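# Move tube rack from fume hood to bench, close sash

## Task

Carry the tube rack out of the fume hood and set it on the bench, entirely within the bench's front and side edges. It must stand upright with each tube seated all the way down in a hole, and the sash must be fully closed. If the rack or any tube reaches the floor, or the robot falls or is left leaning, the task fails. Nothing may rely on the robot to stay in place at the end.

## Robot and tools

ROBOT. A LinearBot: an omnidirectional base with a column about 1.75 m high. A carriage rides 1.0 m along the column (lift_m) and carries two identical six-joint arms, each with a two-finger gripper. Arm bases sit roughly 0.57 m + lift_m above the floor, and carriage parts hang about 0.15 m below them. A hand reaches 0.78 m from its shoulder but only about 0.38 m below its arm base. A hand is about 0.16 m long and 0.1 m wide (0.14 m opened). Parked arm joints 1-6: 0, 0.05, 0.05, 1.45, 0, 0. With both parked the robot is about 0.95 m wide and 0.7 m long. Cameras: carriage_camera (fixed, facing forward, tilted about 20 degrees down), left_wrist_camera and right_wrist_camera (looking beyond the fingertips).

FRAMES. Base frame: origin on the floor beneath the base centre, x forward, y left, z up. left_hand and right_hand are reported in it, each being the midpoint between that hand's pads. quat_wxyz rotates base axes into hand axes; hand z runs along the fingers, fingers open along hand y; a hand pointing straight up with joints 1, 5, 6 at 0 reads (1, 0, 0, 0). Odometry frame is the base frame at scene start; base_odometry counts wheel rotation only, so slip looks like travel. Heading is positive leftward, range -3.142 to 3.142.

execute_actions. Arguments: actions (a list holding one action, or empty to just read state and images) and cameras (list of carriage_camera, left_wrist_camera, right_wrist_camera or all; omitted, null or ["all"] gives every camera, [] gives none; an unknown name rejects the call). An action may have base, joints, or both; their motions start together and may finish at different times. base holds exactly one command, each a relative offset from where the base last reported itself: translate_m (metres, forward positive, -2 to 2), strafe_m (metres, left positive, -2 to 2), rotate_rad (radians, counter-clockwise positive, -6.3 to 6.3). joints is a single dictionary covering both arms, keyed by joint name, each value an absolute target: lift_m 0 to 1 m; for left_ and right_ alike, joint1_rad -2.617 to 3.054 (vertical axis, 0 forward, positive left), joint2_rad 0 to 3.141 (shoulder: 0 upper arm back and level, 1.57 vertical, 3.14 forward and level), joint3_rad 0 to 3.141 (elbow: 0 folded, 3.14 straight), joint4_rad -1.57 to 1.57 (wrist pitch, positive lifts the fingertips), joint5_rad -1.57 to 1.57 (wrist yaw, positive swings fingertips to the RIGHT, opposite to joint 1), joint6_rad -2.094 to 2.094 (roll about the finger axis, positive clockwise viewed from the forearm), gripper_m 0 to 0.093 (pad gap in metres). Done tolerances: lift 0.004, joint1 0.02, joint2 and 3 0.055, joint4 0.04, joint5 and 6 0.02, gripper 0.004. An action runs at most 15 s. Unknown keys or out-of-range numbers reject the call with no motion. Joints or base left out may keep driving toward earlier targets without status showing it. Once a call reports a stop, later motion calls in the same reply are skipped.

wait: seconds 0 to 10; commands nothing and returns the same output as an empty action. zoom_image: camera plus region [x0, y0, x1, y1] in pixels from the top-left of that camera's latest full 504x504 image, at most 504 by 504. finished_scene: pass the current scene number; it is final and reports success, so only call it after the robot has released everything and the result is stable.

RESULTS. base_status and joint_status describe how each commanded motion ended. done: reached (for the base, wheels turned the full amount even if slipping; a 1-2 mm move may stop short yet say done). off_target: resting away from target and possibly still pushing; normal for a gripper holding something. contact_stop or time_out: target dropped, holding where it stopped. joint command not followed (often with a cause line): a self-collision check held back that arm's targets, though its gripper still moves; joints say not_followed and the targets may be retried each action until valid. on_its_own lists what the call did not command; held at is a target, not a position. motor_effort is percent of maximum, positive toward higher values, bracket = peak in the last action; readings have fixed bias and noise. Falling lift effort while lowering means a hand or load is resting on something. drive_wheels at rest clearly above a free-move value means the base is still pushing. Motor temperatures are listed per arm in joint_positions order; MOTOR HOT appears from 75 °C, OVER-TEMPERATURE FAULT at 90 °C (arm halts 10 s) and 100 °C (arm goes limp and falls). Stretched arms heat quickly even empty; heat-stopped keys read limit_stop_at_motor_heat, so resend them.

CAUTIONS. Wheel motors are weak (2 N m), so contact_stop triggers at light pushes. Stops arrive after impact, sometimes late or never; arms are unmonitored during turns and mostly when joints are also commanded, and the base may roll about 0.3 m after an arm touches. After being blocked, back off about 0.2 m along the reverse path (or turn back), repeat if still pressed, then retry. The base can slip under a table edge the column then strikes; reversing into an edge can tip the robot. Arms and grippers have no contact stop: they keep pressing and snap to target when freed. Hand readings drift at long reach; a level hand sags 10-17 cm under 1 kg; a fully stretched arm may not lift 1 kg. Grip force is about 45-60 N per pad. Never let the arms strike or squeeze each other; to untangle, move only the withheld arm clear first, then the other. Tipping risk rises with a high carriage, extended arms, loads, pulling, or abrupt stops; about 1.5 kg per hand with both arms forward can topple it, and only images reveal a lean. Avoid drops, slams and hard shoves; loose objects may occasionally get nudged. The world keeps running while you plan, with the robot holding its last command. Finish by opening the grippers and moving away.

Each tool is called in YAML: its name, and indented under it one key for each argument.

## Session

execute_actions:
  actions: []

Scene clock: 0.00 s.
Motor temperatures (°C, as the motors report them): left_arm=[29 37 38 43 30 28] | right_arm=[29 45 39 41 30 28]
base_odometry: x=+0.000 y=+0.000 heading=+0.000 (m, m, rad; odometry frame)
base_status: not commanded
joint_positions: lift_m=+0.298 left_joint1_rad=+0.019 left_joint2_rad=+0.025 left_joint3_rad=+0.062 left_joint4_rad=+1.443 left_joint5_rad=+0.004 left_joint6_rad=-0.052 left_gripper_m=+0.095 right_joint1_rad=+0.021 right_joint2_rad=+0.054 right_joint3_rad=+0.030 right_joint4_rad=+1.421 right_joint5_rad=-0.028 right_joint6_rad=+0.040 right_gripper_m=+0.095
joint_status: not commanded
motor_effort: lift_m=+38 drive_wheels=+4 (%)
left_hand: x=+0.2894 y=+0.3113 z=+1.3241 quat_wxyz=(+0.999, +0.000, +0.046, -0.017) (m; base frame)
right_hand: x=+0.3134 y=-0.3059 z=+1.3142 quat_wxyz=(+0.996, -0.013, +0.087, +0.031) (m; base frame)
pictures: carriage_camera, left_wrist_camera, right_wrist_camera
Images, in order (width x height): carriage_camera 504x504, left_wrist_camera 504x504, right_wrist_camera 504x504.

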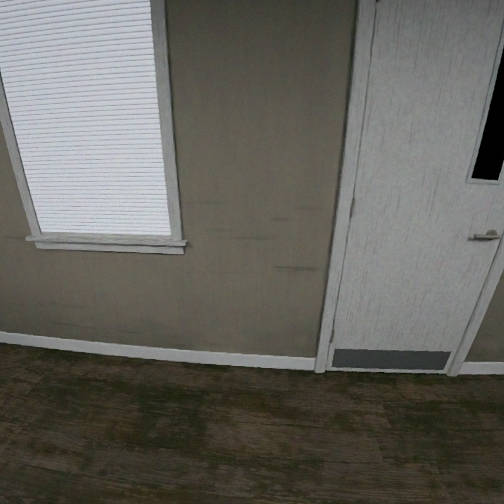

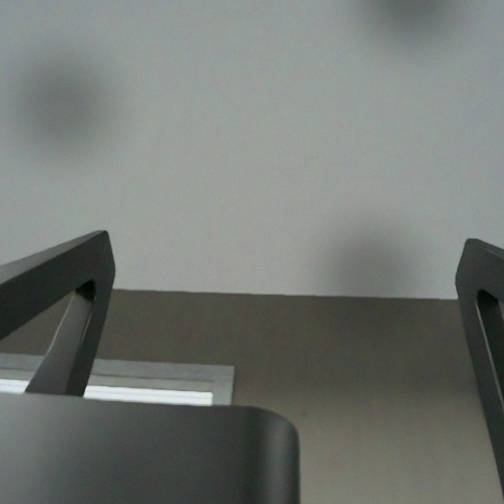

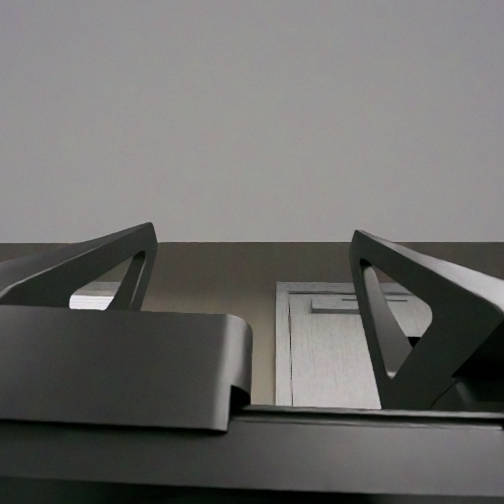

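execute_actions:
  actions:
    - {"base": {"rotate_rad": 1.5}}
  cameras: ["carriage_camera"]

Scene clock: 3.67 s.
Motor temperatures (°C, as the motors report them): left_arm=[29 37 38 43 30 28] | right_arm=[29 45 39 41 30 28]
base_odometry: x=+0.000 y=+0.000 heading=+1.499 (m, m, rad; odometry frame)
base_status: done
joint_positions: lift_m=+0.298 left_joint1_rad=+0.019 left_joint2_rad=+0.025 left_joint3_rad=+0.062 left_joint4_rad=+1.443 left_joint5_rad=+0.004 left_joint6_rad=-0.052 left_gripper_m=+0.095 right_joint1_rad=+0.021 right_joint2_rad=+0.054 right_joint3_rad=+0.030 right_joint4_rad=+1.421 right_joint5_rad=-0.028 right_joint6_rad=+0.040 right_gripper_m=+0.095
joint_status: not commanded
motor_effort: lift_m=+30(36) drive_wheels=+11(27) (%)
left_hand: x=+0.2894 y=+0.3113 z=+1.3241 quat_wxyz=(+0.999, +0.000, +0.046, -0.017) (m; base frame)
right_hand: x=+0.3134 y=-0.3059 z=+1.3142 quat_wxyz=(+0.996, -0.013, +0.087, +0.031) (m; base frame)
pictures: carriage_camera
Images, in order (width x height): carriage_camera 504x504.

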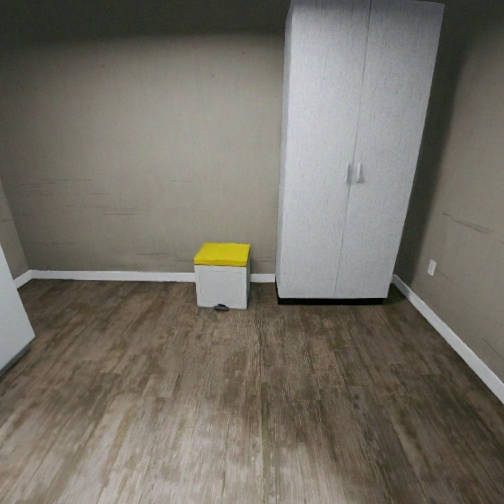

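execute_actions:
  actions:
    - {"base": {"rotate_rad": 1.5}}
  cameras: ["carriage_camera"]

Scene clock: 7.23 s.
Motor temperatures (°C, as the motors report them): left_arm=[29 37 39 43 30 28] | right_arm=[29 45 40 41 30 28]
base_odometry: x=+0.000 y=+0.000 heading=+2.997 (m, m, rad; odometry frame)
base_status: done
joint_positions: lift_m=+0.298 left_joint1_rad=+0.019 left_joint2_rad=+0.025 left_joint3_rad=+0.062 left_joint4_rad=+1.443 left_joint5_rad=+0.004 left_joint6_rad=-0.052 left_gripper_m=+0.095 right_joint1_rad=+0.021 right_joint2_rad=+0.054 right_joint3_rad=+0.030 right_joint4_rad=+1.421 right_joint5_rad=-0.028 right_joint6_rad=+0.040 right_gripper_m=+0.095
joint_status: not commanded
motor_effort: lift_m=+37(37) drive_wheels=+10(26) (%)
left_hand: x=+0.2894 y=+0.3113 z=+1.3241 quat_wxyz=(+0.999, +0.000, +0.046, -0.017) (m; base frame)
right_hand: x=+0.3134 y=-0.3059 z=+1.3142 quat_wxyz=(+0.996, -0.013, +0.087, +0.031) (m; base frame)
pictures: carriage_camera
Images, in order (width x height): carriage_camera 504x504.

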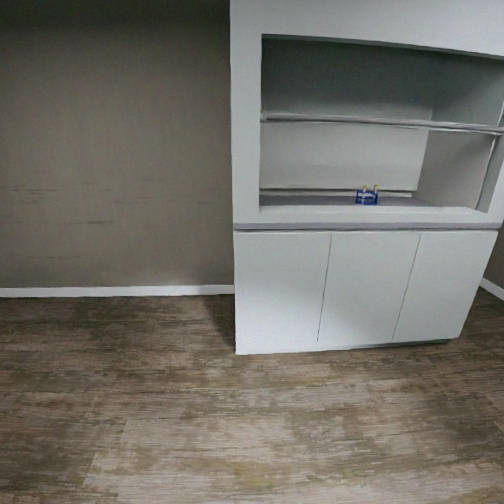

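zoom_image:
  camera: "carriage_camera"
  region: [300, 150, 440, 240]

Region (300, 150, 440, 240) of carriage_camera's 504x504 image, scaled by 3.600, with more detail than that image has; it fills the top 324 rows of this view, and the rest is white.

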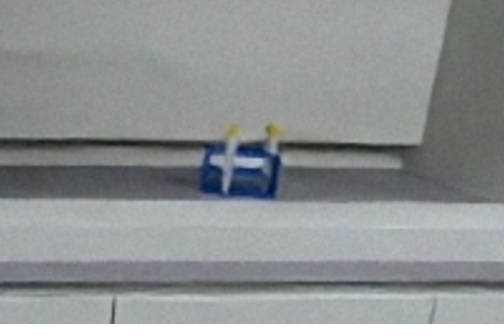

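execute_actions:
  actions:
    - {"base": {"rotate_rad": -0.40}}
  cameras: ["carriage_camera"]

Scene clock: 11.57 s.
Motor temperatures (°C, as the motors report them): left_arm=[29 37 39 43 30 28] | right_arm=[29 45 41 41 30 28]
base_odometry: x=+0.000 y=+0.000 heading=+2.598 (m, m, rad; odometry frame)
base_status: done
joint_positions: lift_m=+0.298 left_joint1_rad=+0.019 left_joint2_rad=+0.025 left_joint3_rad=+0.062 left_joint4_rad=+1.443 left_joint5_rad=+0.004 left_joint6_rad=-0.052 left_gripper_m=+0.095 right_joint1_rad=+0.021 right_joint2_rad=+0.054 right_joint3_rad=+0.030 right_joint4_rad=+1.421 right_joint5_rad=-0.028 right_joint6_rad=+0.040 right_gripper_m=+0.095
joint_status: not commanded
motor_effort: lift_m=+33(36) drive_wheels=-8(23) (%)
left_hand: x=+0.2894 y=+0.3113 z=+1.3241 quat_wxyz=(+0.999, +0.000, +0.046, -0.017) (m; base frame)
right_hand: x=+0.3134 y=-0.3059 z=+1.3142 quat_wxyz=(+0.996, -0.013, +0.087, +0.031) (m; base frame)
pictures: carriage_camera
Images, in order (width x height): carriage_camera 504x504.

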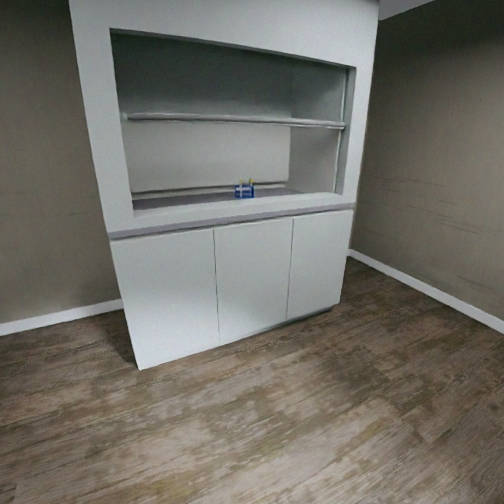

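execute_actions:
  actions:
    - {"base": {"rotate_rad": -0.35}}
  cameras: []

execute_actions:
  actions:
    - {"base": {"translate_m": 1.52}}
  cameras: []

execute_actions:
  actions:
    - {"base": {"rotate_rad": 0.85}}
  cameras: ["carriage_camera"]

Scene clock: 27.97 s.
Motor temperatures (°C, as the motors report them): left_arm=[29 37 40 42 30 28] | right_arm=[29 45 43 40 30 28]
base_odometry: x=+0.000 y=+0.000 heading=+2.250 (m, m, rad; odometry frame)
base_status: done
joint_positions: lift_m=+0.298 left_joint1_rad=+0.019 left_joint2_rad=+0.025 left_joint3_rad=+0.062 left_joint4_rad=+1.443 left_joint5_rad=+0.004 left_joint6_rad=-0.052 left_gripper_m=+0.095 right_joint1_rad=+0.021 right_joint2_rad=+0.054 right_joint3_rad=+0.030 right_joint4_rad=+1.420 right_joint5_rad=-0.028 right_joint6_rad=+0.040 right_gripper_m=+0.095
joint_status: not commanded
motor_effort: lift_m=+36(33) drive_wheels=+13(20) (%)
left_hand: x=+0.2893 y=+0.3113 z=+1.3241 quat_wxyz=(+0.999, +0.000, +0.046, -0.017) (m; base frame)
right_hand: x=+0.3136 y=-0.3059 z=+1.3141 quat_wxyz=(+0.996, -0.013, +0.087, +0.031) (m; base frame)
pictures: none
No camera images: the call's "cameras" was empty. Leave "cameras" out to get every camera's image.

Scene clock: 33.27 s.
Motor temperatures (°C, as the motors report them): left_arm=[29 37 41 41 30 28] | right_arm=[29 45 43 40 30 28]
base_odometry: x=-0.929 y=+1.155 heading=+2.228 (m, m, rad; odometry frame)
base_status: translate_m contact_stop (by the wheels' count: +1.482 of +1.520)
joint_positions: lift_m=+0.298 left_joint1_rad=+0.020 left_joint2_rad=+0.027 left_joint3_rad=+0.062 left_joint4_rad=+1.443 left_joint5_rad=+0.004 left_joint6_rad=-0.052 left_gripper_m=+0.095 right_joint1_rad=+0.021 right_joint2_rad=+0.058 right_joint3_rad=+0.032 right_joint4_rad=+1.416 right_joint5_rad=-0.027 right_joint6_rad=+0.040 right_gripper_m=+0.095
joint_status: not commanded
motor_effort: lift_m=+35(39) drive_wheels=+38(69) (%)
left_hand: x=+0.2898 y=+0.3113 z=+1.3244 quat_wxyz=(+0.999, +0.001, +0.046, -0.016) (m; base frame)
right_hand: x=+0.3153 y=-0.3060 z=+1.3144 quat_wxyz=(+0.995, -0.013, +0.091, +0.031) (m; base frame)
pictures: none
No camera images: the call's "cameras" was empty. Leave "cameras" out to get every camera's image.

not run: a stop came earlier in this reply.

execute_actions:
  actions: []

Scene clock: 34.00 s.
Motor temperatures (°C, as the motors report them): left_arm=[29 37 41 41 30 28] | right_arm=[29 45 43 40 30 28]
base_odometry: x=-0.929 y=+1.155 heading=+2.228 (m, m, rad; odometry frame)
base_status: translate_m contact_stop (by the wheels' count: +1.482 of +1.520)
joint_positions: lift_m=+0.298 left_joint1_rad=+0.020 left_joint2_rad=+0.027 left_joint3_rad=+0.062 left_joint4_rad=+1.442 left_joint5_rad=+0.004 left_joint6_rad=-0.052 left_gripper_m=+0.095 right_joint1_rad=+0.021 right_joint2_rad=+0.058 right_joint3_rad=+0.032 right_joint4_rad=+1.416 right_joint5_rad=-0.027 right_joint6_rad=+0.040 right_gripper_m=+0.095
joint_status: not commanded
motor_effort: lift_m=+32(39) drive_wheels=+33(69) (%)
left_hand: x=+0.2899 y=+0.3113 z=+1.3244 quat_wxyz=(+0.999, +0.001, +0.047, -0.016) (m; base frame)
right_hand: x=+0.3153 y=-0.3060 z=+1.3144 quat_wxyz=(+0.995, -0.013, +0.091, +0.031) (m; base frame)
pictures: carriage_camera, left_wrist_camera, right_wrist_camera
Images, in order (width x height): carriage_camera 504x504, left_wrist_camera 504x504, right_wrist_camera 504x504.

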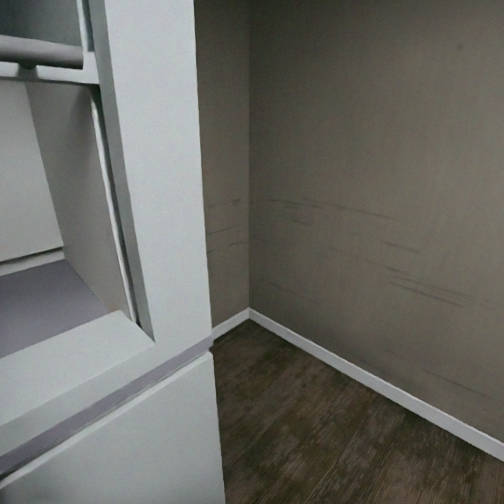

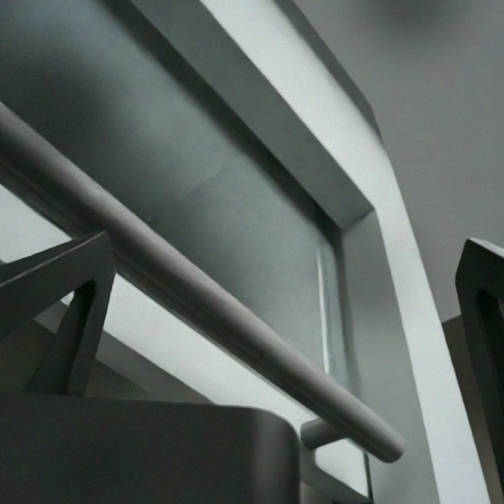

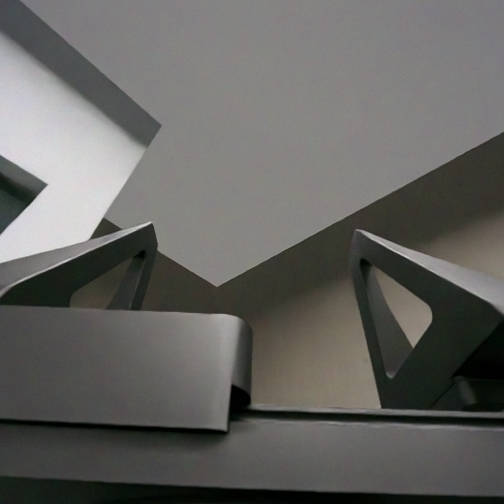

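execute_actions:
  actions:
    - {"base": {"translate_m": -0.3}}
  cameras: []

execute_actions:
  actions:
    - {"base": {"rotate_rad": 0.87}}
  cameras: ["carriage_camera"]

Scene clock: 38.83 s.
Motor temperatures (°C, as the motors report them): left_arm=[29 37 41 41 30 28] | right_arm=[29 45 43 40 30 28]
base_odometry: x=-0.746 y=+0.917 heading=+2.229 (m, m, rad; odometry frame)
base_status: done
joint_positions: lift_m=+0.298 left_joint1_rad=+0.020 left_joint2_rad=+0.027 left_joint3_rad=+0.062 left_joint4_rad=+1.442 left_joint5_rad=+0.004 left_joint6_rad=-0.052 left_gripper_m=+0.095 right_joint1_rad=+0.021 right_joint2_rad=+0.058 right_joint3_rad=+0.032 right_joint4_rad=+1.417 right_joint5_rad=-0.027 right_joint6_rad=+0.040 right_gripper_m=+0.095
joint_status: not commanded
motor_effort: lift_m=+33(32) drive_wheels=-6(29) (%)
left_hand: x=+0.2899 y=+0.3113 z=+1.3244 quat_wxyz=(+0.999, +0.001, +0.047, -0.016) (m; base frame)
right_hand: x=+0.3152 y=-0.3060 z=+1.3144 quat_wxyz=(+0.995, -0.013, +0.090, +0.031) (m; base frame)
pictures: none
No camera images: the call's "cameras" was empty. Leave "cameras" out to get every camera's image.

Scene clock: 41.23 s.
Motor temperatures (°C, as the motors report them): left_arm=[29 37 41 41 30 28] | right_arm=[29 45 44 39 30 28]
base_odometry: x=-0.746 y=+0.917 heading=+3.097 (m, m, rad; odometry frame)
base_status: done
joint_positions: lift_m=+0.298 left_joint1_rad=+0.020 left_joint2_rad=+0.027 left_joint3_rad=+0.062 left_joint4_rad=+1.442 left_joint5_rad=+0.004 left_joint6_rad=-0.052 left_gripper_m=+0.095 right_joint1_rad=+0.021 right_joint2_rad=+0.058 right_joint3_rad=+0.032 right_joint4_rad=+1.418 right_joint5_rad=-0.027 right_joint6_rad=+0.040 right_gripper_m=+0.095
joint_status: not commanded
motor_effort: lift_m=+31(35) drive_wheels=+10(19) (%)
left_hand: x=+0.2900 y=+0.3113 z=+1.3244 quat_wxyz=(+0.999, +0.001, +0.047, -0.016) (m; base frame)
right_hand: x=+0.3149 y=-0.3060 z=+1.3145 quat_wxyz=(+0.995, -0.013, +0.090, +0.031) (m; base frame)
pictures: carriage_camera
Images, in order (width x height): carriage_camera 504x504.

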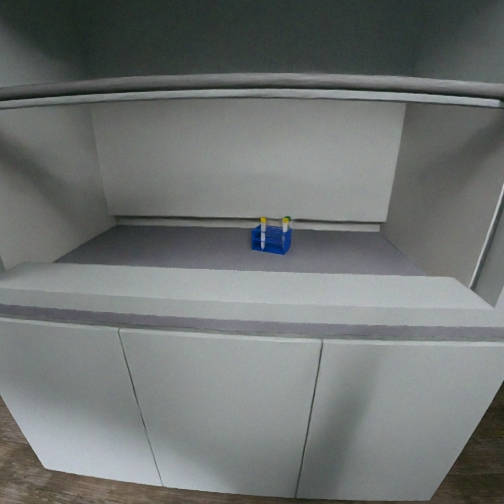

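zoom_image:
  camera: "carriage_camera"
  region: [220, 195, 330, 275]

Region (220, 195, 330, 275) of carriage_camera's 504x504 image, scaled by 4.582, with more detail than that image has; it fills the top 367 rows of this view, and the rest is white.

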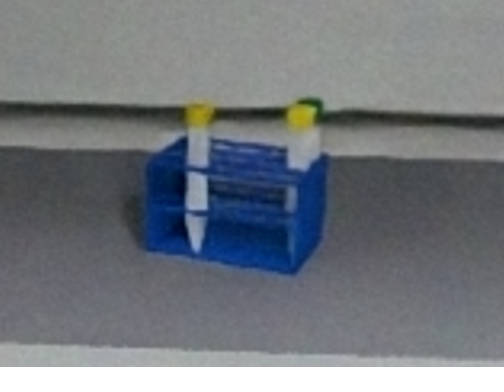

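execute_actions:
  actions:
    - {"base": {"translate_m": 0.25}, "joints": {"right_joint1_rad": -0.1, "right_joint2_rad": 2.21, "right_joint3_rad": 1.165, "right_joint4_rad": 1.08, "right_joint5_rad": -1.27, "right_joint6_rad": 0.0, "right_gripper_m": 0.093}}

Scene clock: 55.13 s.
Motor temperatures (°C, as the motors report them): left_arm=[29 37 42 40 30 28] | right_arm=[29 47 44 43 31 28]
base_odometry: x=-0.995 y=+0.928 heading=+3.098 (m, m, rad; odometry frame)
base_status: done
joint_positions: lift_m=+0.297 left_joint1_rad=+0.020 left_joint2_rad=+0.027 left_joint3_rad=+0.062 left_joint4_rad=+1.441 left_joint5_rad=+0.005 left_joint6_rad=-0.052 left_gripper_m=+0.095 right_joint1_rad=-0.060 right_joint2_rad=+1.181 right_joint3_rad=+1.231 right_joint4_rad=+1.558 right_joint5_rad=-1.417 right_joint6_rad=+0.067 right_gripper_m=+0.093
joint_status: right_joint1_rad off_target (ended at -0.060, target -0.100); right_joint2_rad off_target (ended at +1.181, target +2.210); right_joint3_rad off_target (ended at +1.231, target +1.165); right_joint4_rad off_target (ended at +1.559, target +1.080); right_joint5_rad off_target (ended at -1.417, target -1.270); right_joint6_rad off_target (ended at +0.068, target +0.000); the others done
motor_effort: lift_m=+31(35) drive_wheels=+28(37) (%)
left_hand: x=+0.2901 y=+0.3112 z=+1.3242 quat_wxyz=(+0.999, +0.001, +0.047, -0.016) (m; base frame)
right_hand: x=+0.4359 y=-0.1516 z=+1.4201 quat_wxyz=(+0.759, -0.650, +0.027, -0.009) (m; base frame)
pictures: carriage_camera, left_wrist_camera, right_wrist_camera
Images, in order (width x height): carriage_camera 504x504, left_wrist_camera 504x504, right_wrist_camera 504x504.

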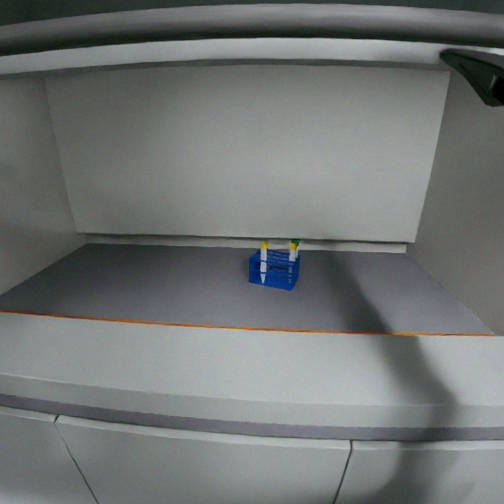

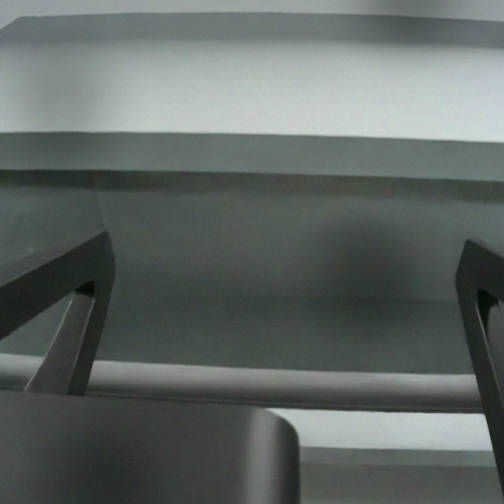

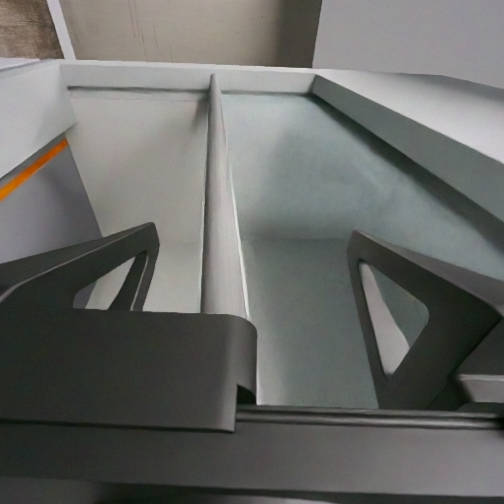

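execute_actions:
  actions:
    - {"base": {"translate_m": -0.22}, "joints": {"right_joint1_rad": -0.06, "right_joint2_rad": 1.18, "right_joint3_rad": 1.23, "right_joint4_rad": 1.55, "right_joint5_rad": -1.41, "right_joint6_rad": 0.06}}

Scene clock: 58.63 s.
Motor temperatures (°C, as the motors report them): left_arm=[29 37 42 40 30 28] | right_arm=[29 50 44 45 31 28]
base_odometry: x=-0.775 y=+0.919 heading=+3.099 (m, m, rad; odometry frame)
base_status: done
joint_positions: lift_m=+0.298 left_joint1_rad=+0.020 left_joint2_rad=+0.027 left_joint3_rad=+0.062 left_joint4_rad=+1.441 left_joint5_rad=+0.004 left_joint6_rad=-0.052 left_gripper_m=+0.095 right_joint1_rad=-0.055 right_joint2_rad=+1.164 right_joint3_rad=+1.231 right_joint4_rad=+1.559 right_joint5_rad=-1.403 right_joint6_rad=+0.053 right_gripper_m=+0.093
joint_status: all done
motor_effort: lift_m=+36(37) drive_wheels=-5(30) (%)
left_hand: x=+0.2902 y=+0.3113 z=+1.3243 quat_wxyz=(+0.999, +0.001, +0.047, -0.016) (m; base frame)
right_hand: x=+0.4275 y=-0.1506 z=+1.4250 quat_wxyz=(+0.764, -0.645, +0.014, -0.018) (m; base frame)
pictures: carriage_camera, left_wrist_camera, right_wrist_camera
Images, in order (width x height): carriage_camera 504x504, left_wrist_camera 504x504, right_wrist_camera 504x504.

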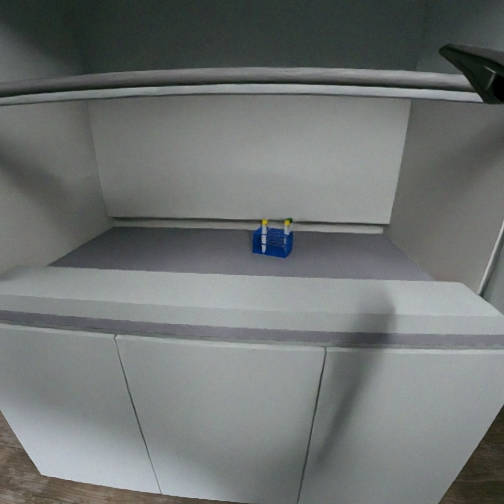

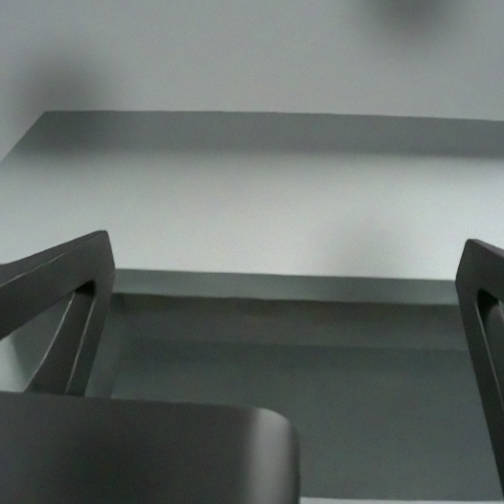

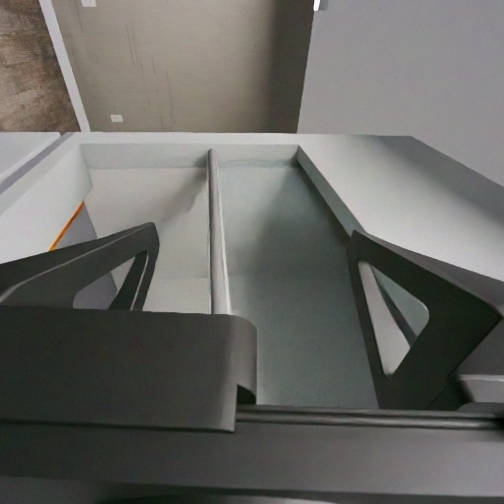

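execute_actions:
  actions:
    - {"joints": {"right_joint1_rad": -0.1, "right_joint2_rad": 2.21, "right_joint3_rad": 1.165, "right_joint4_rad": 1.08, "right_joint5_rad": -1.27, "right_joint6_rad": 0.0, "right_gripper_m": 0.093}}

Scene clock: 62.43 s.
Motor temperatures (°C, as the motors report them): left_arm=[29 37 42 40 30 28] | right_arm=[29 50 44 44 31 28]
base_odometry: x=-0.775 y=+0.919 heading=+3.099 (m, m, rad; odometry frame)
base_status: not commanded
joint_positions: lift_m=+0.298 left_joint1_rad=+0.020 left_joint2_rad=+0.027 left_joint3_rad=+0.062 left_joint4_rad=+1.441 left_joint5_rad=+0.004 left_joint6_rad=-0.052 left_gripper_m=+0.095 right_joint1_rad=-0.093 right_joint2_rad=+2.204 right_joint3_rad=+1.171 right_joint4_rad=+1.071 right_joint5_rad=-1.268 right_joint6_rad=+0.005 right_gripper_m=+0.093
joint_status: all done
motor_effort: lift_m=+35(36) drive_wheels=-3(6) (%)
left_hand: x=+0.2902 y=+0.3113 z=+1.3243 quat_wxyz=(+0.999, +0.001, +0.047, -0.016) (m; base frame)
right_hand: x=+0.7597 y=-0.1926 z=+1.0416 quat_wxyz=(+0.598, -0.399, +0.579, +0.385) (m; base frame)
pictures: carriage_camera, left_wrist_camera, right_wrist_camera
Images, in order (width x height): carriage_camera 504x504, left_wrist_camera 504x504, right_wrist_camera 504x504.

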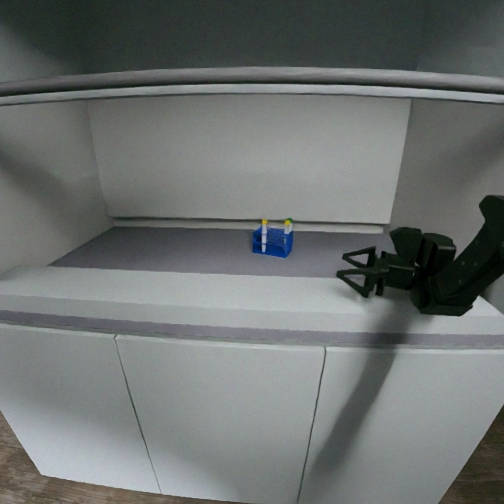

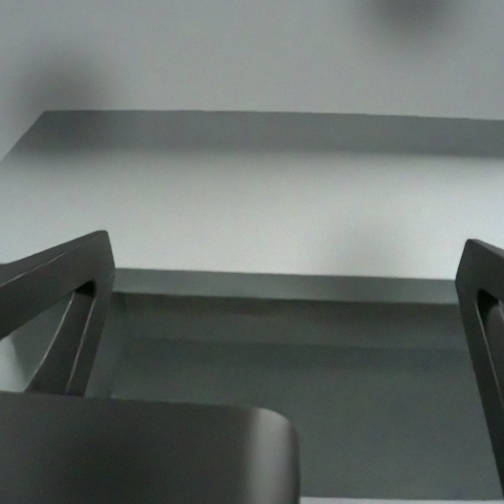

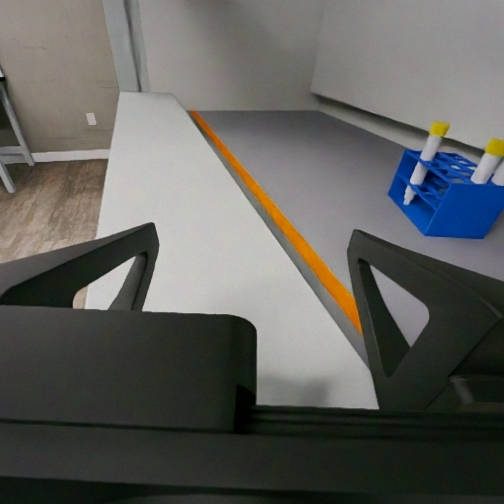

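execute_actions:
  actions:
    - {"base": {"translate_m": 0.25}}

Scene clock: 66.03 s.
Motor temperatures (°C, as the motors report them): left_arm=[29 37 42 40 30 28] | right_arm=[29 52 44 44 31 28]
base_odometry: x=-1.025 y=+0.929 heading=+3.100 (m, m, rad; odometry frame)
base_status: done
joint_positions: lift_m=+0.298 left_joint1_rad=+0.020 left_joint2_rad=+0.027 left_joint3_rad=+0.062 left_joint4_rad=+1.442 left_joint5_rad=+0.004 left_joint6_rad=-0.052 left_gripper_m=+0.095 right_joint1_rad=-0.095 right_joint2_rad=+2.204 right_joint3_rad=+1.171 right_joint4_rad=+1.071 right_joint5_rad=-1.269 right_joint6_rad=+0.005 right_gripper_m=+0.093
joint_status: not commanded
motor_effort: lift_m=+33(35) drive_wheels=-5(28) (%)
left_hand: x=+0.2900 y=+0.3114 z=+1.3243 quat_wxyz=(+0.999, +0.000, +0.047, -0.016) (m; base frame)
right_hand: x=+0.7598 y=-0.1936 z=+1.0416 quat_wxyz=(+0.598, -0.399, +0.579, +0.385) (m; base frame)
pictures: carriage_camera, left_wrist_camera, right_wrist_camera
Images, in order (width x height): carriage_camera 504x504, left_wrist_camera 504x504, right_wrist_camera 504x504.

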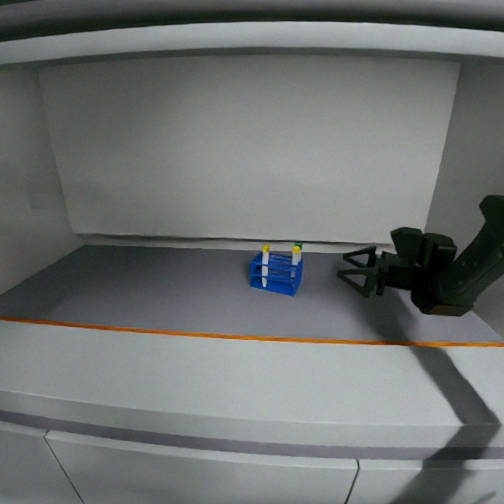

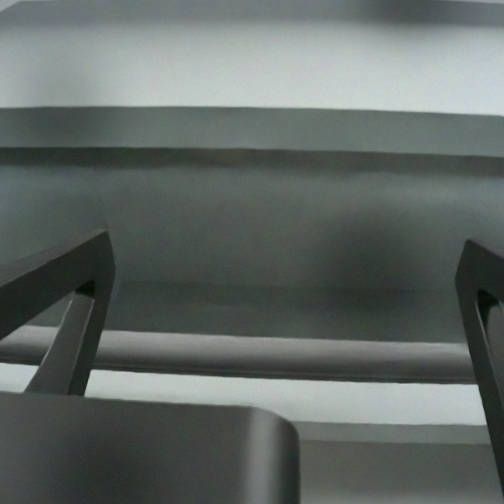

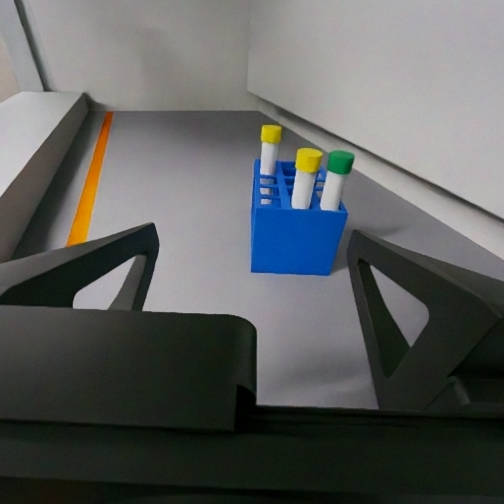

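zoom_image:
  camera: "right_wrist_camera"
  region: [200, 100, 400, 300]

Region (200, 100, 400, 300) of right_wrist_camera's 504x504 image, scaled by 2.520, with more detail than that image has.

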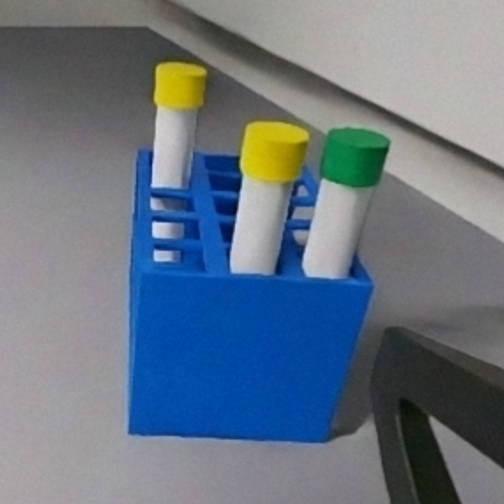

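execute_actions:
  actions:
    - {"joints": {"lift_m": 0.25, "right_joint1_rad": -0.123, "right_joint2_rad": 2.33, "right_joint3_rad": 1.385, "right_joint4_rad": 0.965, "right_joint5_rad": -1.298, "right_joint6_rad": 0.0}}
  cameras: ["carriage_camera", "right_wrist_camera"]

Scene clock: 76.30 s.
Motor temperatures (°C, as the motors report them): left_arm=[29 37 42 39 30 28] | right_arm=[29 56 44 44 31 28]
base_odometry: x=-1.025 y=+0.929 heading=+3.100 (m, m, rad; odometry frame)
base_status: not commanded
joint_positions: lift_m=+0.250 left_joint1_rad=+0.020 left_joint2_rad=+0.027 left_joint3_rad=+0.062 left_joint4_rad=+1.442 left_joint5_rad=+0.004 left_joint6_rad=-0.052 left_gripper_m=+0.095 right_joint1_rad=-0.121 right_joint2_rad=+2.343 right_joint3_rad=+1.373 right_joint4_rad=+0.959 right_joint5_rad=-1.296 right_joint6_rad=+0.005 right_gripper_m=+0.093
joint_status: all done
motor_effort: lift_m=+32(36) drive_wheels=-5(8) (%)
left_hand: x=+0.2900 y=+0.3114 z=+1.2767 quat_wxyz=(+0.999, +0.000, +0.047, -0.016) (m; base frame)
right_hand: x=+0.7972 y=-0.2091 z=+0.9757 quat_wxyz=(+0.584, -0.388, +0.593, +0.396) (m; base frame)
pictures: carriage_camera, right_wrist_camera
Images, in order (width x height): carriage_camera 504x504, right_wrist_camera 504x504.

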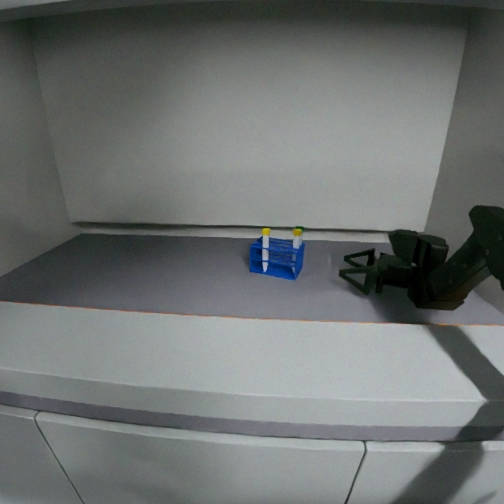

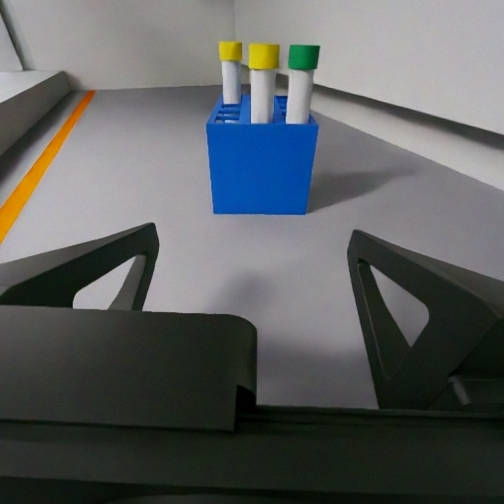

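execute_actions:
  actions:
    - {"joints": {"lift_m": 0.235}}
  cameras: ["right_wrist_camera"]

Scene clock: 79.43 s.
Motor temperatures (°C, as the motors report them): left_arm=[29 37 42 39 30 28] | right_arm=[29 58 44 44 31 28]
base_odometry: x=-1.025 y=+0.929 heading=+3.100 (m, m, rad; odometry frame)
base_status: not commanded
joint_positions: lift_m=+0.235 left_joint1_rad=+0.020 left_joint2_rad=+0.027 left_joint3_rad=+0.062 left_joint4_rad=+1.442 left_joint5_rad=+0.004 left_joint6_rad=-0.052 left_gripper_m=+0.095 right_joint1_rad=-0.121 right_joint2_rad=+2.339 right_joint3_rad=+1.373 right_joint4_rad=+0.959 right_joint5_rad=-1.296 right_joint6_rad=+0.005 right_gripper_m=+0.093
joint_status: all done
motor_effort: lift_m=+36(34) drive_wheels=+8(6) (%)
left_hand: x=+0.2900 y=+0.3114 z=+1.2617 quat_wxyz=(+0.999, +0.000, +0.047, -0.016) (m; base frame)
right_hand: x=+0.7971 y=-0.2091 z=+0.9627 quat_wxyz=(+0.585, -0.389, +0.591, +0.395) (m; base frame)
pictures: right_wrist_camera
Images, in order (width x height): right_wrist_camera 504x504.

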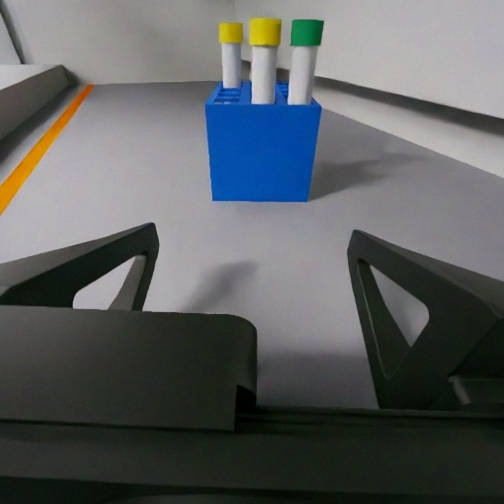

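execute_actions:
  actions:
    - {"joints": {"lift_m": 0.25, "right_joint1_rad": -0.045, "right_joint2_rad": 2.39, "right_joint3_rad": 1.493, "right_joint4_rad": 0.91, "right_joint5_rad": -1.22, "right_joint6_rad": 0.0}}
  cameras: ["carriage_camera", "right_wrist_camera"]

Scene clock: 83.23 s.
Motor temperatures (°C, as the motors report them): left_arm=[29 37 42 39 30 28] | right_arm=[29 61 45 44 31 28]
base_odometry: x=-1.025 y=+0.929 heading=+3.100 (m, m, rad; odometry frame)
base_status: not commanded
joint_positions: lift_m=+0.250 left_joint1_rad=+0.020 left_joint2_rad=+0.027 left_joint3_rad=+0.062 left_joint4_rad=+1.442 left_joint5_rad=+0.004 left_joint6_rad=-0.052 left_gripper_m=+0.095 right_joint1_rad=-0.040 right_joint2_rad=+2.371 right_joint3_rad=+1.485 right_joint4_rad=+0.919 right_joint5_rad=-1.225 right_joint6_rad=+0.005 right_gripper_m=+0.093
joint_status: all done
motor_effort: lift_m=+37(46) drive_wheels=+6(5) (%)
left_hand: x=+0.2900 y=+0.3114 z=+1.2765 quat_wxyz=(+0.999, +0.000, +0.047, -0.016) (m; base frame)
right_hand: x=+0.8173 y=-0.1718 z=+0.9924 quat_wxyz=(+0.595, -0.400, +0.578, +0.389) (m; base frame)
pictures: carriage_camera, right_wrist_camera
Images, in order (width x height): carriage_camera 504x504, right_wrist_camera 504x504.

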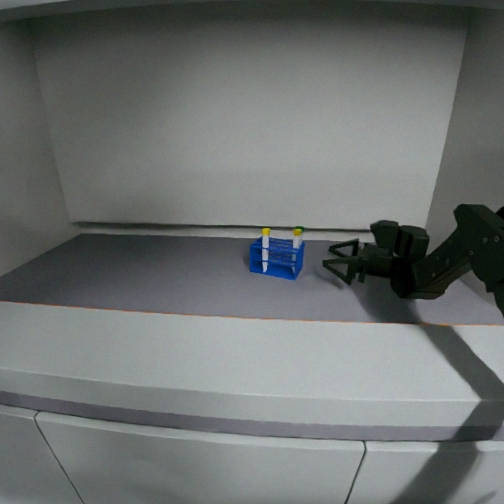

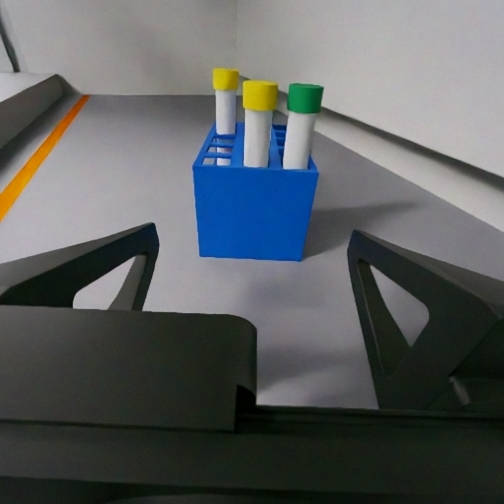

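execute_actions:
  actions:
    - {"joints": {"lift_m": 0.24, "right_joint1_rad": 0.036, "right_joint2_rad": 2.43, "right_joint3_rad": 1.575, "right_joint4_rad": 0.89, "right_joint5_rad": -1.14, "right_joint6_rad": 0.0}}
  cameras: ["carriage_camera", "right_wrist_camera"]

Scene clock: 86.30 s.
Motor temperatures (°C, as the motors report them): left_arm=[29 37 43 39 30 28] | right_arm=[29 62 45 44 31 28]
base_odometry: x=-1.025 y=+0.929 heading=+3.100 (m, m, rad; odometry frame)
base_status: not commanded
joint_positions: lift_m=+0.240 left_joint1_rad=+0.020 left_joint2_rad=+0.027 left_joint3_rad=+0.062 left_joint4_rad=+1.442 left_joint5_rad=+0.004 left_joint6_rad=-0.052 left_gripper_m=+0.095 right_joint1_rad=+0.041 right_joint2_rad=+2.426 right_joint3_rad=+1.557 right_joint4_rad=+0.899 right_joint5_rad=-1.144 right_joint6_rad=+0.005 right_gripper_m=+0.093
joint_status: all done
motor_effort: lift_m=+34(33) drive_wheels=-7(3) (%)
left_hand: x=+0.2900 y=+0.3114 z=+1.2668 quat_wxyz=(+0.999, +0.000, +0.047, -0.016) (m; base frame)
right_hand: x=+0.8297 y=-0.1321 z=+0.9752 quat_wxyz=(+0.594, -0.399, +0.579, +0.391) (m; base frame)
pictures: carriage_camera, right_wrist_camera
Images, in order (width x height): carriage_camera 504x504, right_wrist_camera 504x504.

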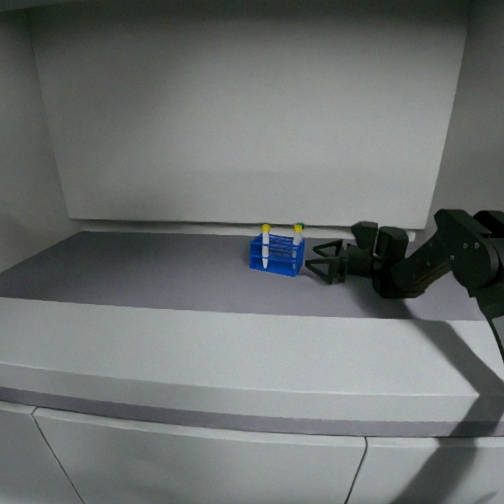

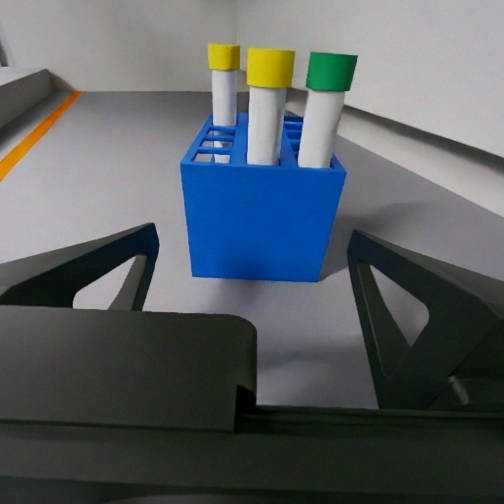

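execute_actions:
  actions:
    - {"joints": {"right_joint1_rad": 0.123, "right_joint2_rad": 2.515, "right_joint3_rad": 1.73, "right_joint4_rad": 0.815, "right_joint5_rad": -1.052, "right_joint6_rad": 0.0}}
  cameras: ["carriage_camera", "right_wrist_camera"]

Scene clock: 89.07 s.
Motor temperatures (°C, as the motors report them): left_arm=[29 37 43 39 30 28] | right_arm=[29 63 46 44 30 28]
base_odometry: x=-1.025 y=+0.929 heading=+3.100 (m, m, rad; odometry frame)
base_status: not commanded
joint_positions: lift_m=+0.240 left_joint1_rad=+0.020 left_joint2_rad=+0.027 left_joint3_rad=+0.062 left_joint4_rad=+1.442 left_joint5_rad=+0.004 left_joint6_rad=-0.052 left_gripper_m=+0.095 right_joint1_rad=+0.128 right_joint2_rad=+2.508 right_joint3_rad=+1.717 right_joint4_rad=+0.826 right_joint5_rad=-1.058 right_joint6_rad=+0.005 right_gripper_m=+0.093
joint_status: all done
motor_effort: lift_m=+30(33) drive_wheels=-5(6) (%)
left_hand: x=+0.2900 y=+0.3114 z=+1.2668 quat_wxyz=(+0.999, +0.000, +0.047, -0.016) (m; base frame)
right_hand: x=+0.8499 y=-0.0856 z=+0.9757 quat_wxyz=(+0.596, -0.399, +0.576, +0.391) (m; base frame)
pictures: carriage_camera, right_wrist_camera
Images, in order (width x height): carriage_camera 504x504, right_wrist_camera 504x504.

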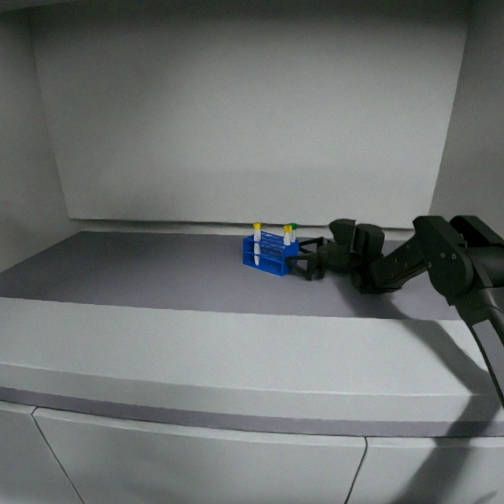

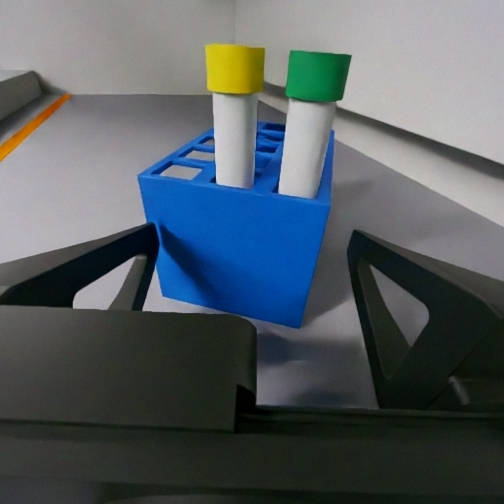

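execute_actions:
  actions:
    - {"joints": {"right_joint1_rad": 0.036, "right_joint2_rad": 2.43, "right_joint3_rad": 1.57, "right_joint4_rad": 0.89, "right_joint5_rad": -1.14, "right_joint6_rad": 0.0}}
  cameras: ["carriage_camera", "right_wrist_camera"]

Scene clock: 91.93 s.
Motor temperatures (°C, as the motors report them): left_arm=[29 37 43 39 30 28] | right_arm=[29 65 46 44 30 28]
base_odometry: x=-1.025 y=+0.929 heading=+3.100 (m, m, rad; odometry frame)
base_status: not commanded
joint_positions: lift_m=+0.240 left_joint1_rad=+0.020 left_joint2_rad=+0.027 left_joint3_rad=+0.062 left_joint4_rad=+1.442 left_joint5_rad=+0.004 left_joint6_rad=-0.052 left_gripper_m=+0.095 right_joint1_rad=+0.032 right_joint2_rad=+2.438 right_joint3_rad=+1.581 right_joint4_rad=+0.880 right_joint5_rad=-1.134 right_joint6_rad=+0.005 right_gripper_m=+0.093
joint_status: all done
motor_effort: lift_m=+32(34) drive_wheels=-3(5) (%)
left_hand: x=+0.2900 y=+0.3114 z=+1.2668 quat_wxyz=(+0.999, +0.000, +0.047, -0.016) (m; base frame)
right_hand: x=+0.8367 y=-0.1376 z=+0.9746 quat_wxyz=(+0.596, -0.392, +0.584, +0.387) (m; base frame)
pictures: carriage_camera, right_wrist_camera
Images, in order (width x height): carriage_camera 504x504, right_wrist_camera 504x504.

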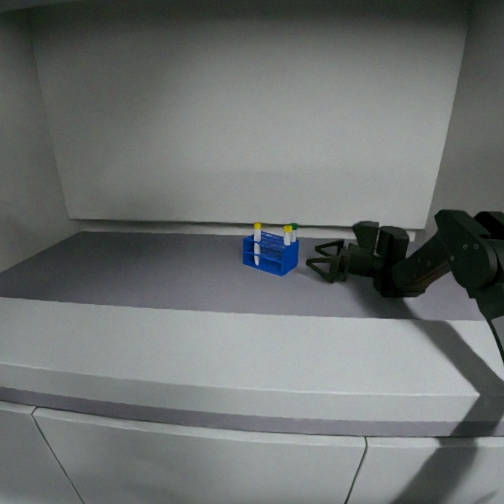

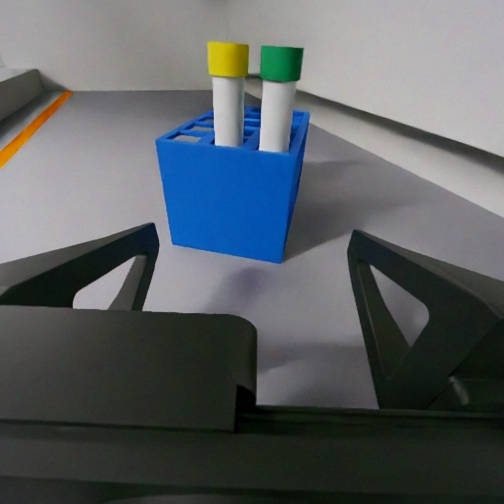

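zoom_image:
  camera: "carriage_camera"
  region: [220, 205, 400, 305]

Region (220, 205, 400, 305) of carriage_camera's 504x504 image, scaled by 2.800, with more detail than that image has.

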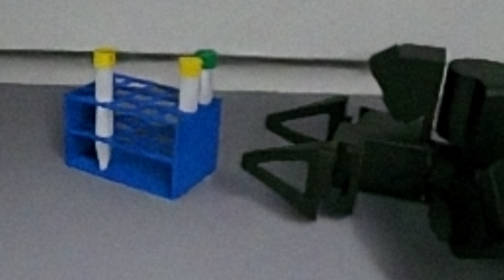

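execute_actions:
  actions:
    - {"joints": {"right_joint1_rad": 0.027, "right_joint2_rad": 2.484, "right_joint3_rad": 1.67, "right_joint4_rad": 0.838, "right_joint5_rad": -1.283, "right_joint6_rad": 0.0}}
  cameras: ["right_wrist_camera"]

Scene clock: 103.80 s.
Motor temperatures (°C, as the motors report them): left_arm=[29 36 43 38 30 28] | right_arm=[29 72 46 44 30 28]
base_odometry: x=-1.025 y=+0.929 heading=+3.100 (m, m, rad; odometry frame)
base_status: not commanded
joint_positions: lift_m=+0.240 left_joint1_rad=+0.020 left_joint2_rad=+0.027 left_joint3_rad=+0.062 left_joint4_rad=+1.442 left_joint5_rad=+0.004 left_joint6_rad=-0.052 left_gripper_m=+0.095 right_joint1_rad=+0.032 right_joint2_rad=+2.473 right_joint3_rad=+1.655 right_joint4_rad=+0.849 right_joint5_rad=-1.276 right_joint6_rad=+0.005 right_gripper_m=+0.093
joint_status: all done
motor_effort: lift_m=+34(32) drive_wheels=+5(8) (%)
left_hand: x=+0.2900 y=+0.3114 z=+1.2668 quat_wxyz=(+0.999, +0.000, +0.047, -0.016) (m; base frame)
right_hand: x=+0.8251 y=-0.1293 z=+0.9762 quat_wxyz=(+0.569, -0.435, +0.553, +0.425) (m; base frame)
pictures: right_wrist_camera
Images, in order (width x height): right_wrist_camera 504x504.

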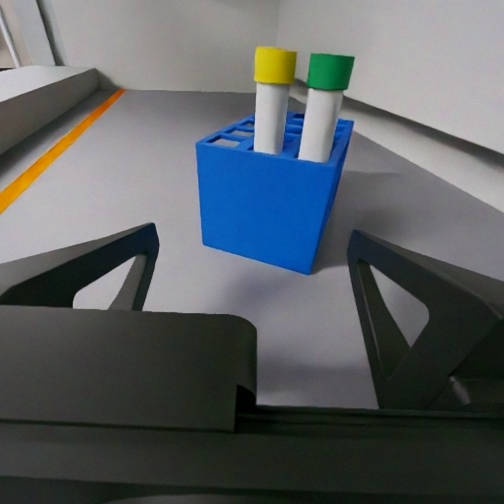

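zoom_image:
  camera: "right_wrist_camera"
  region: [150, 30, 400, 290]

Region (150, 30, 400, 290) of right_wrist_camera's 504x504 image, scaled by 1.938, with more detail than that image has; it fills the left 485 columns of this view, and the rest is white.

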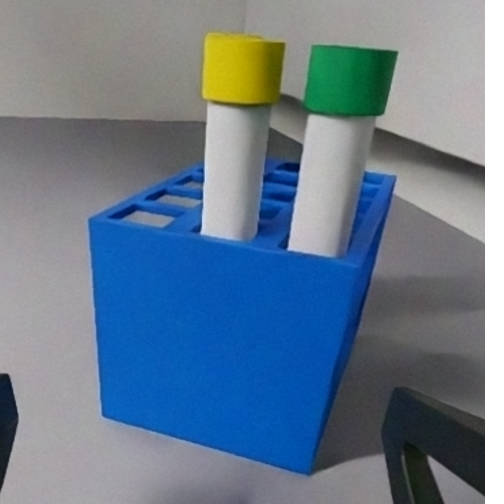

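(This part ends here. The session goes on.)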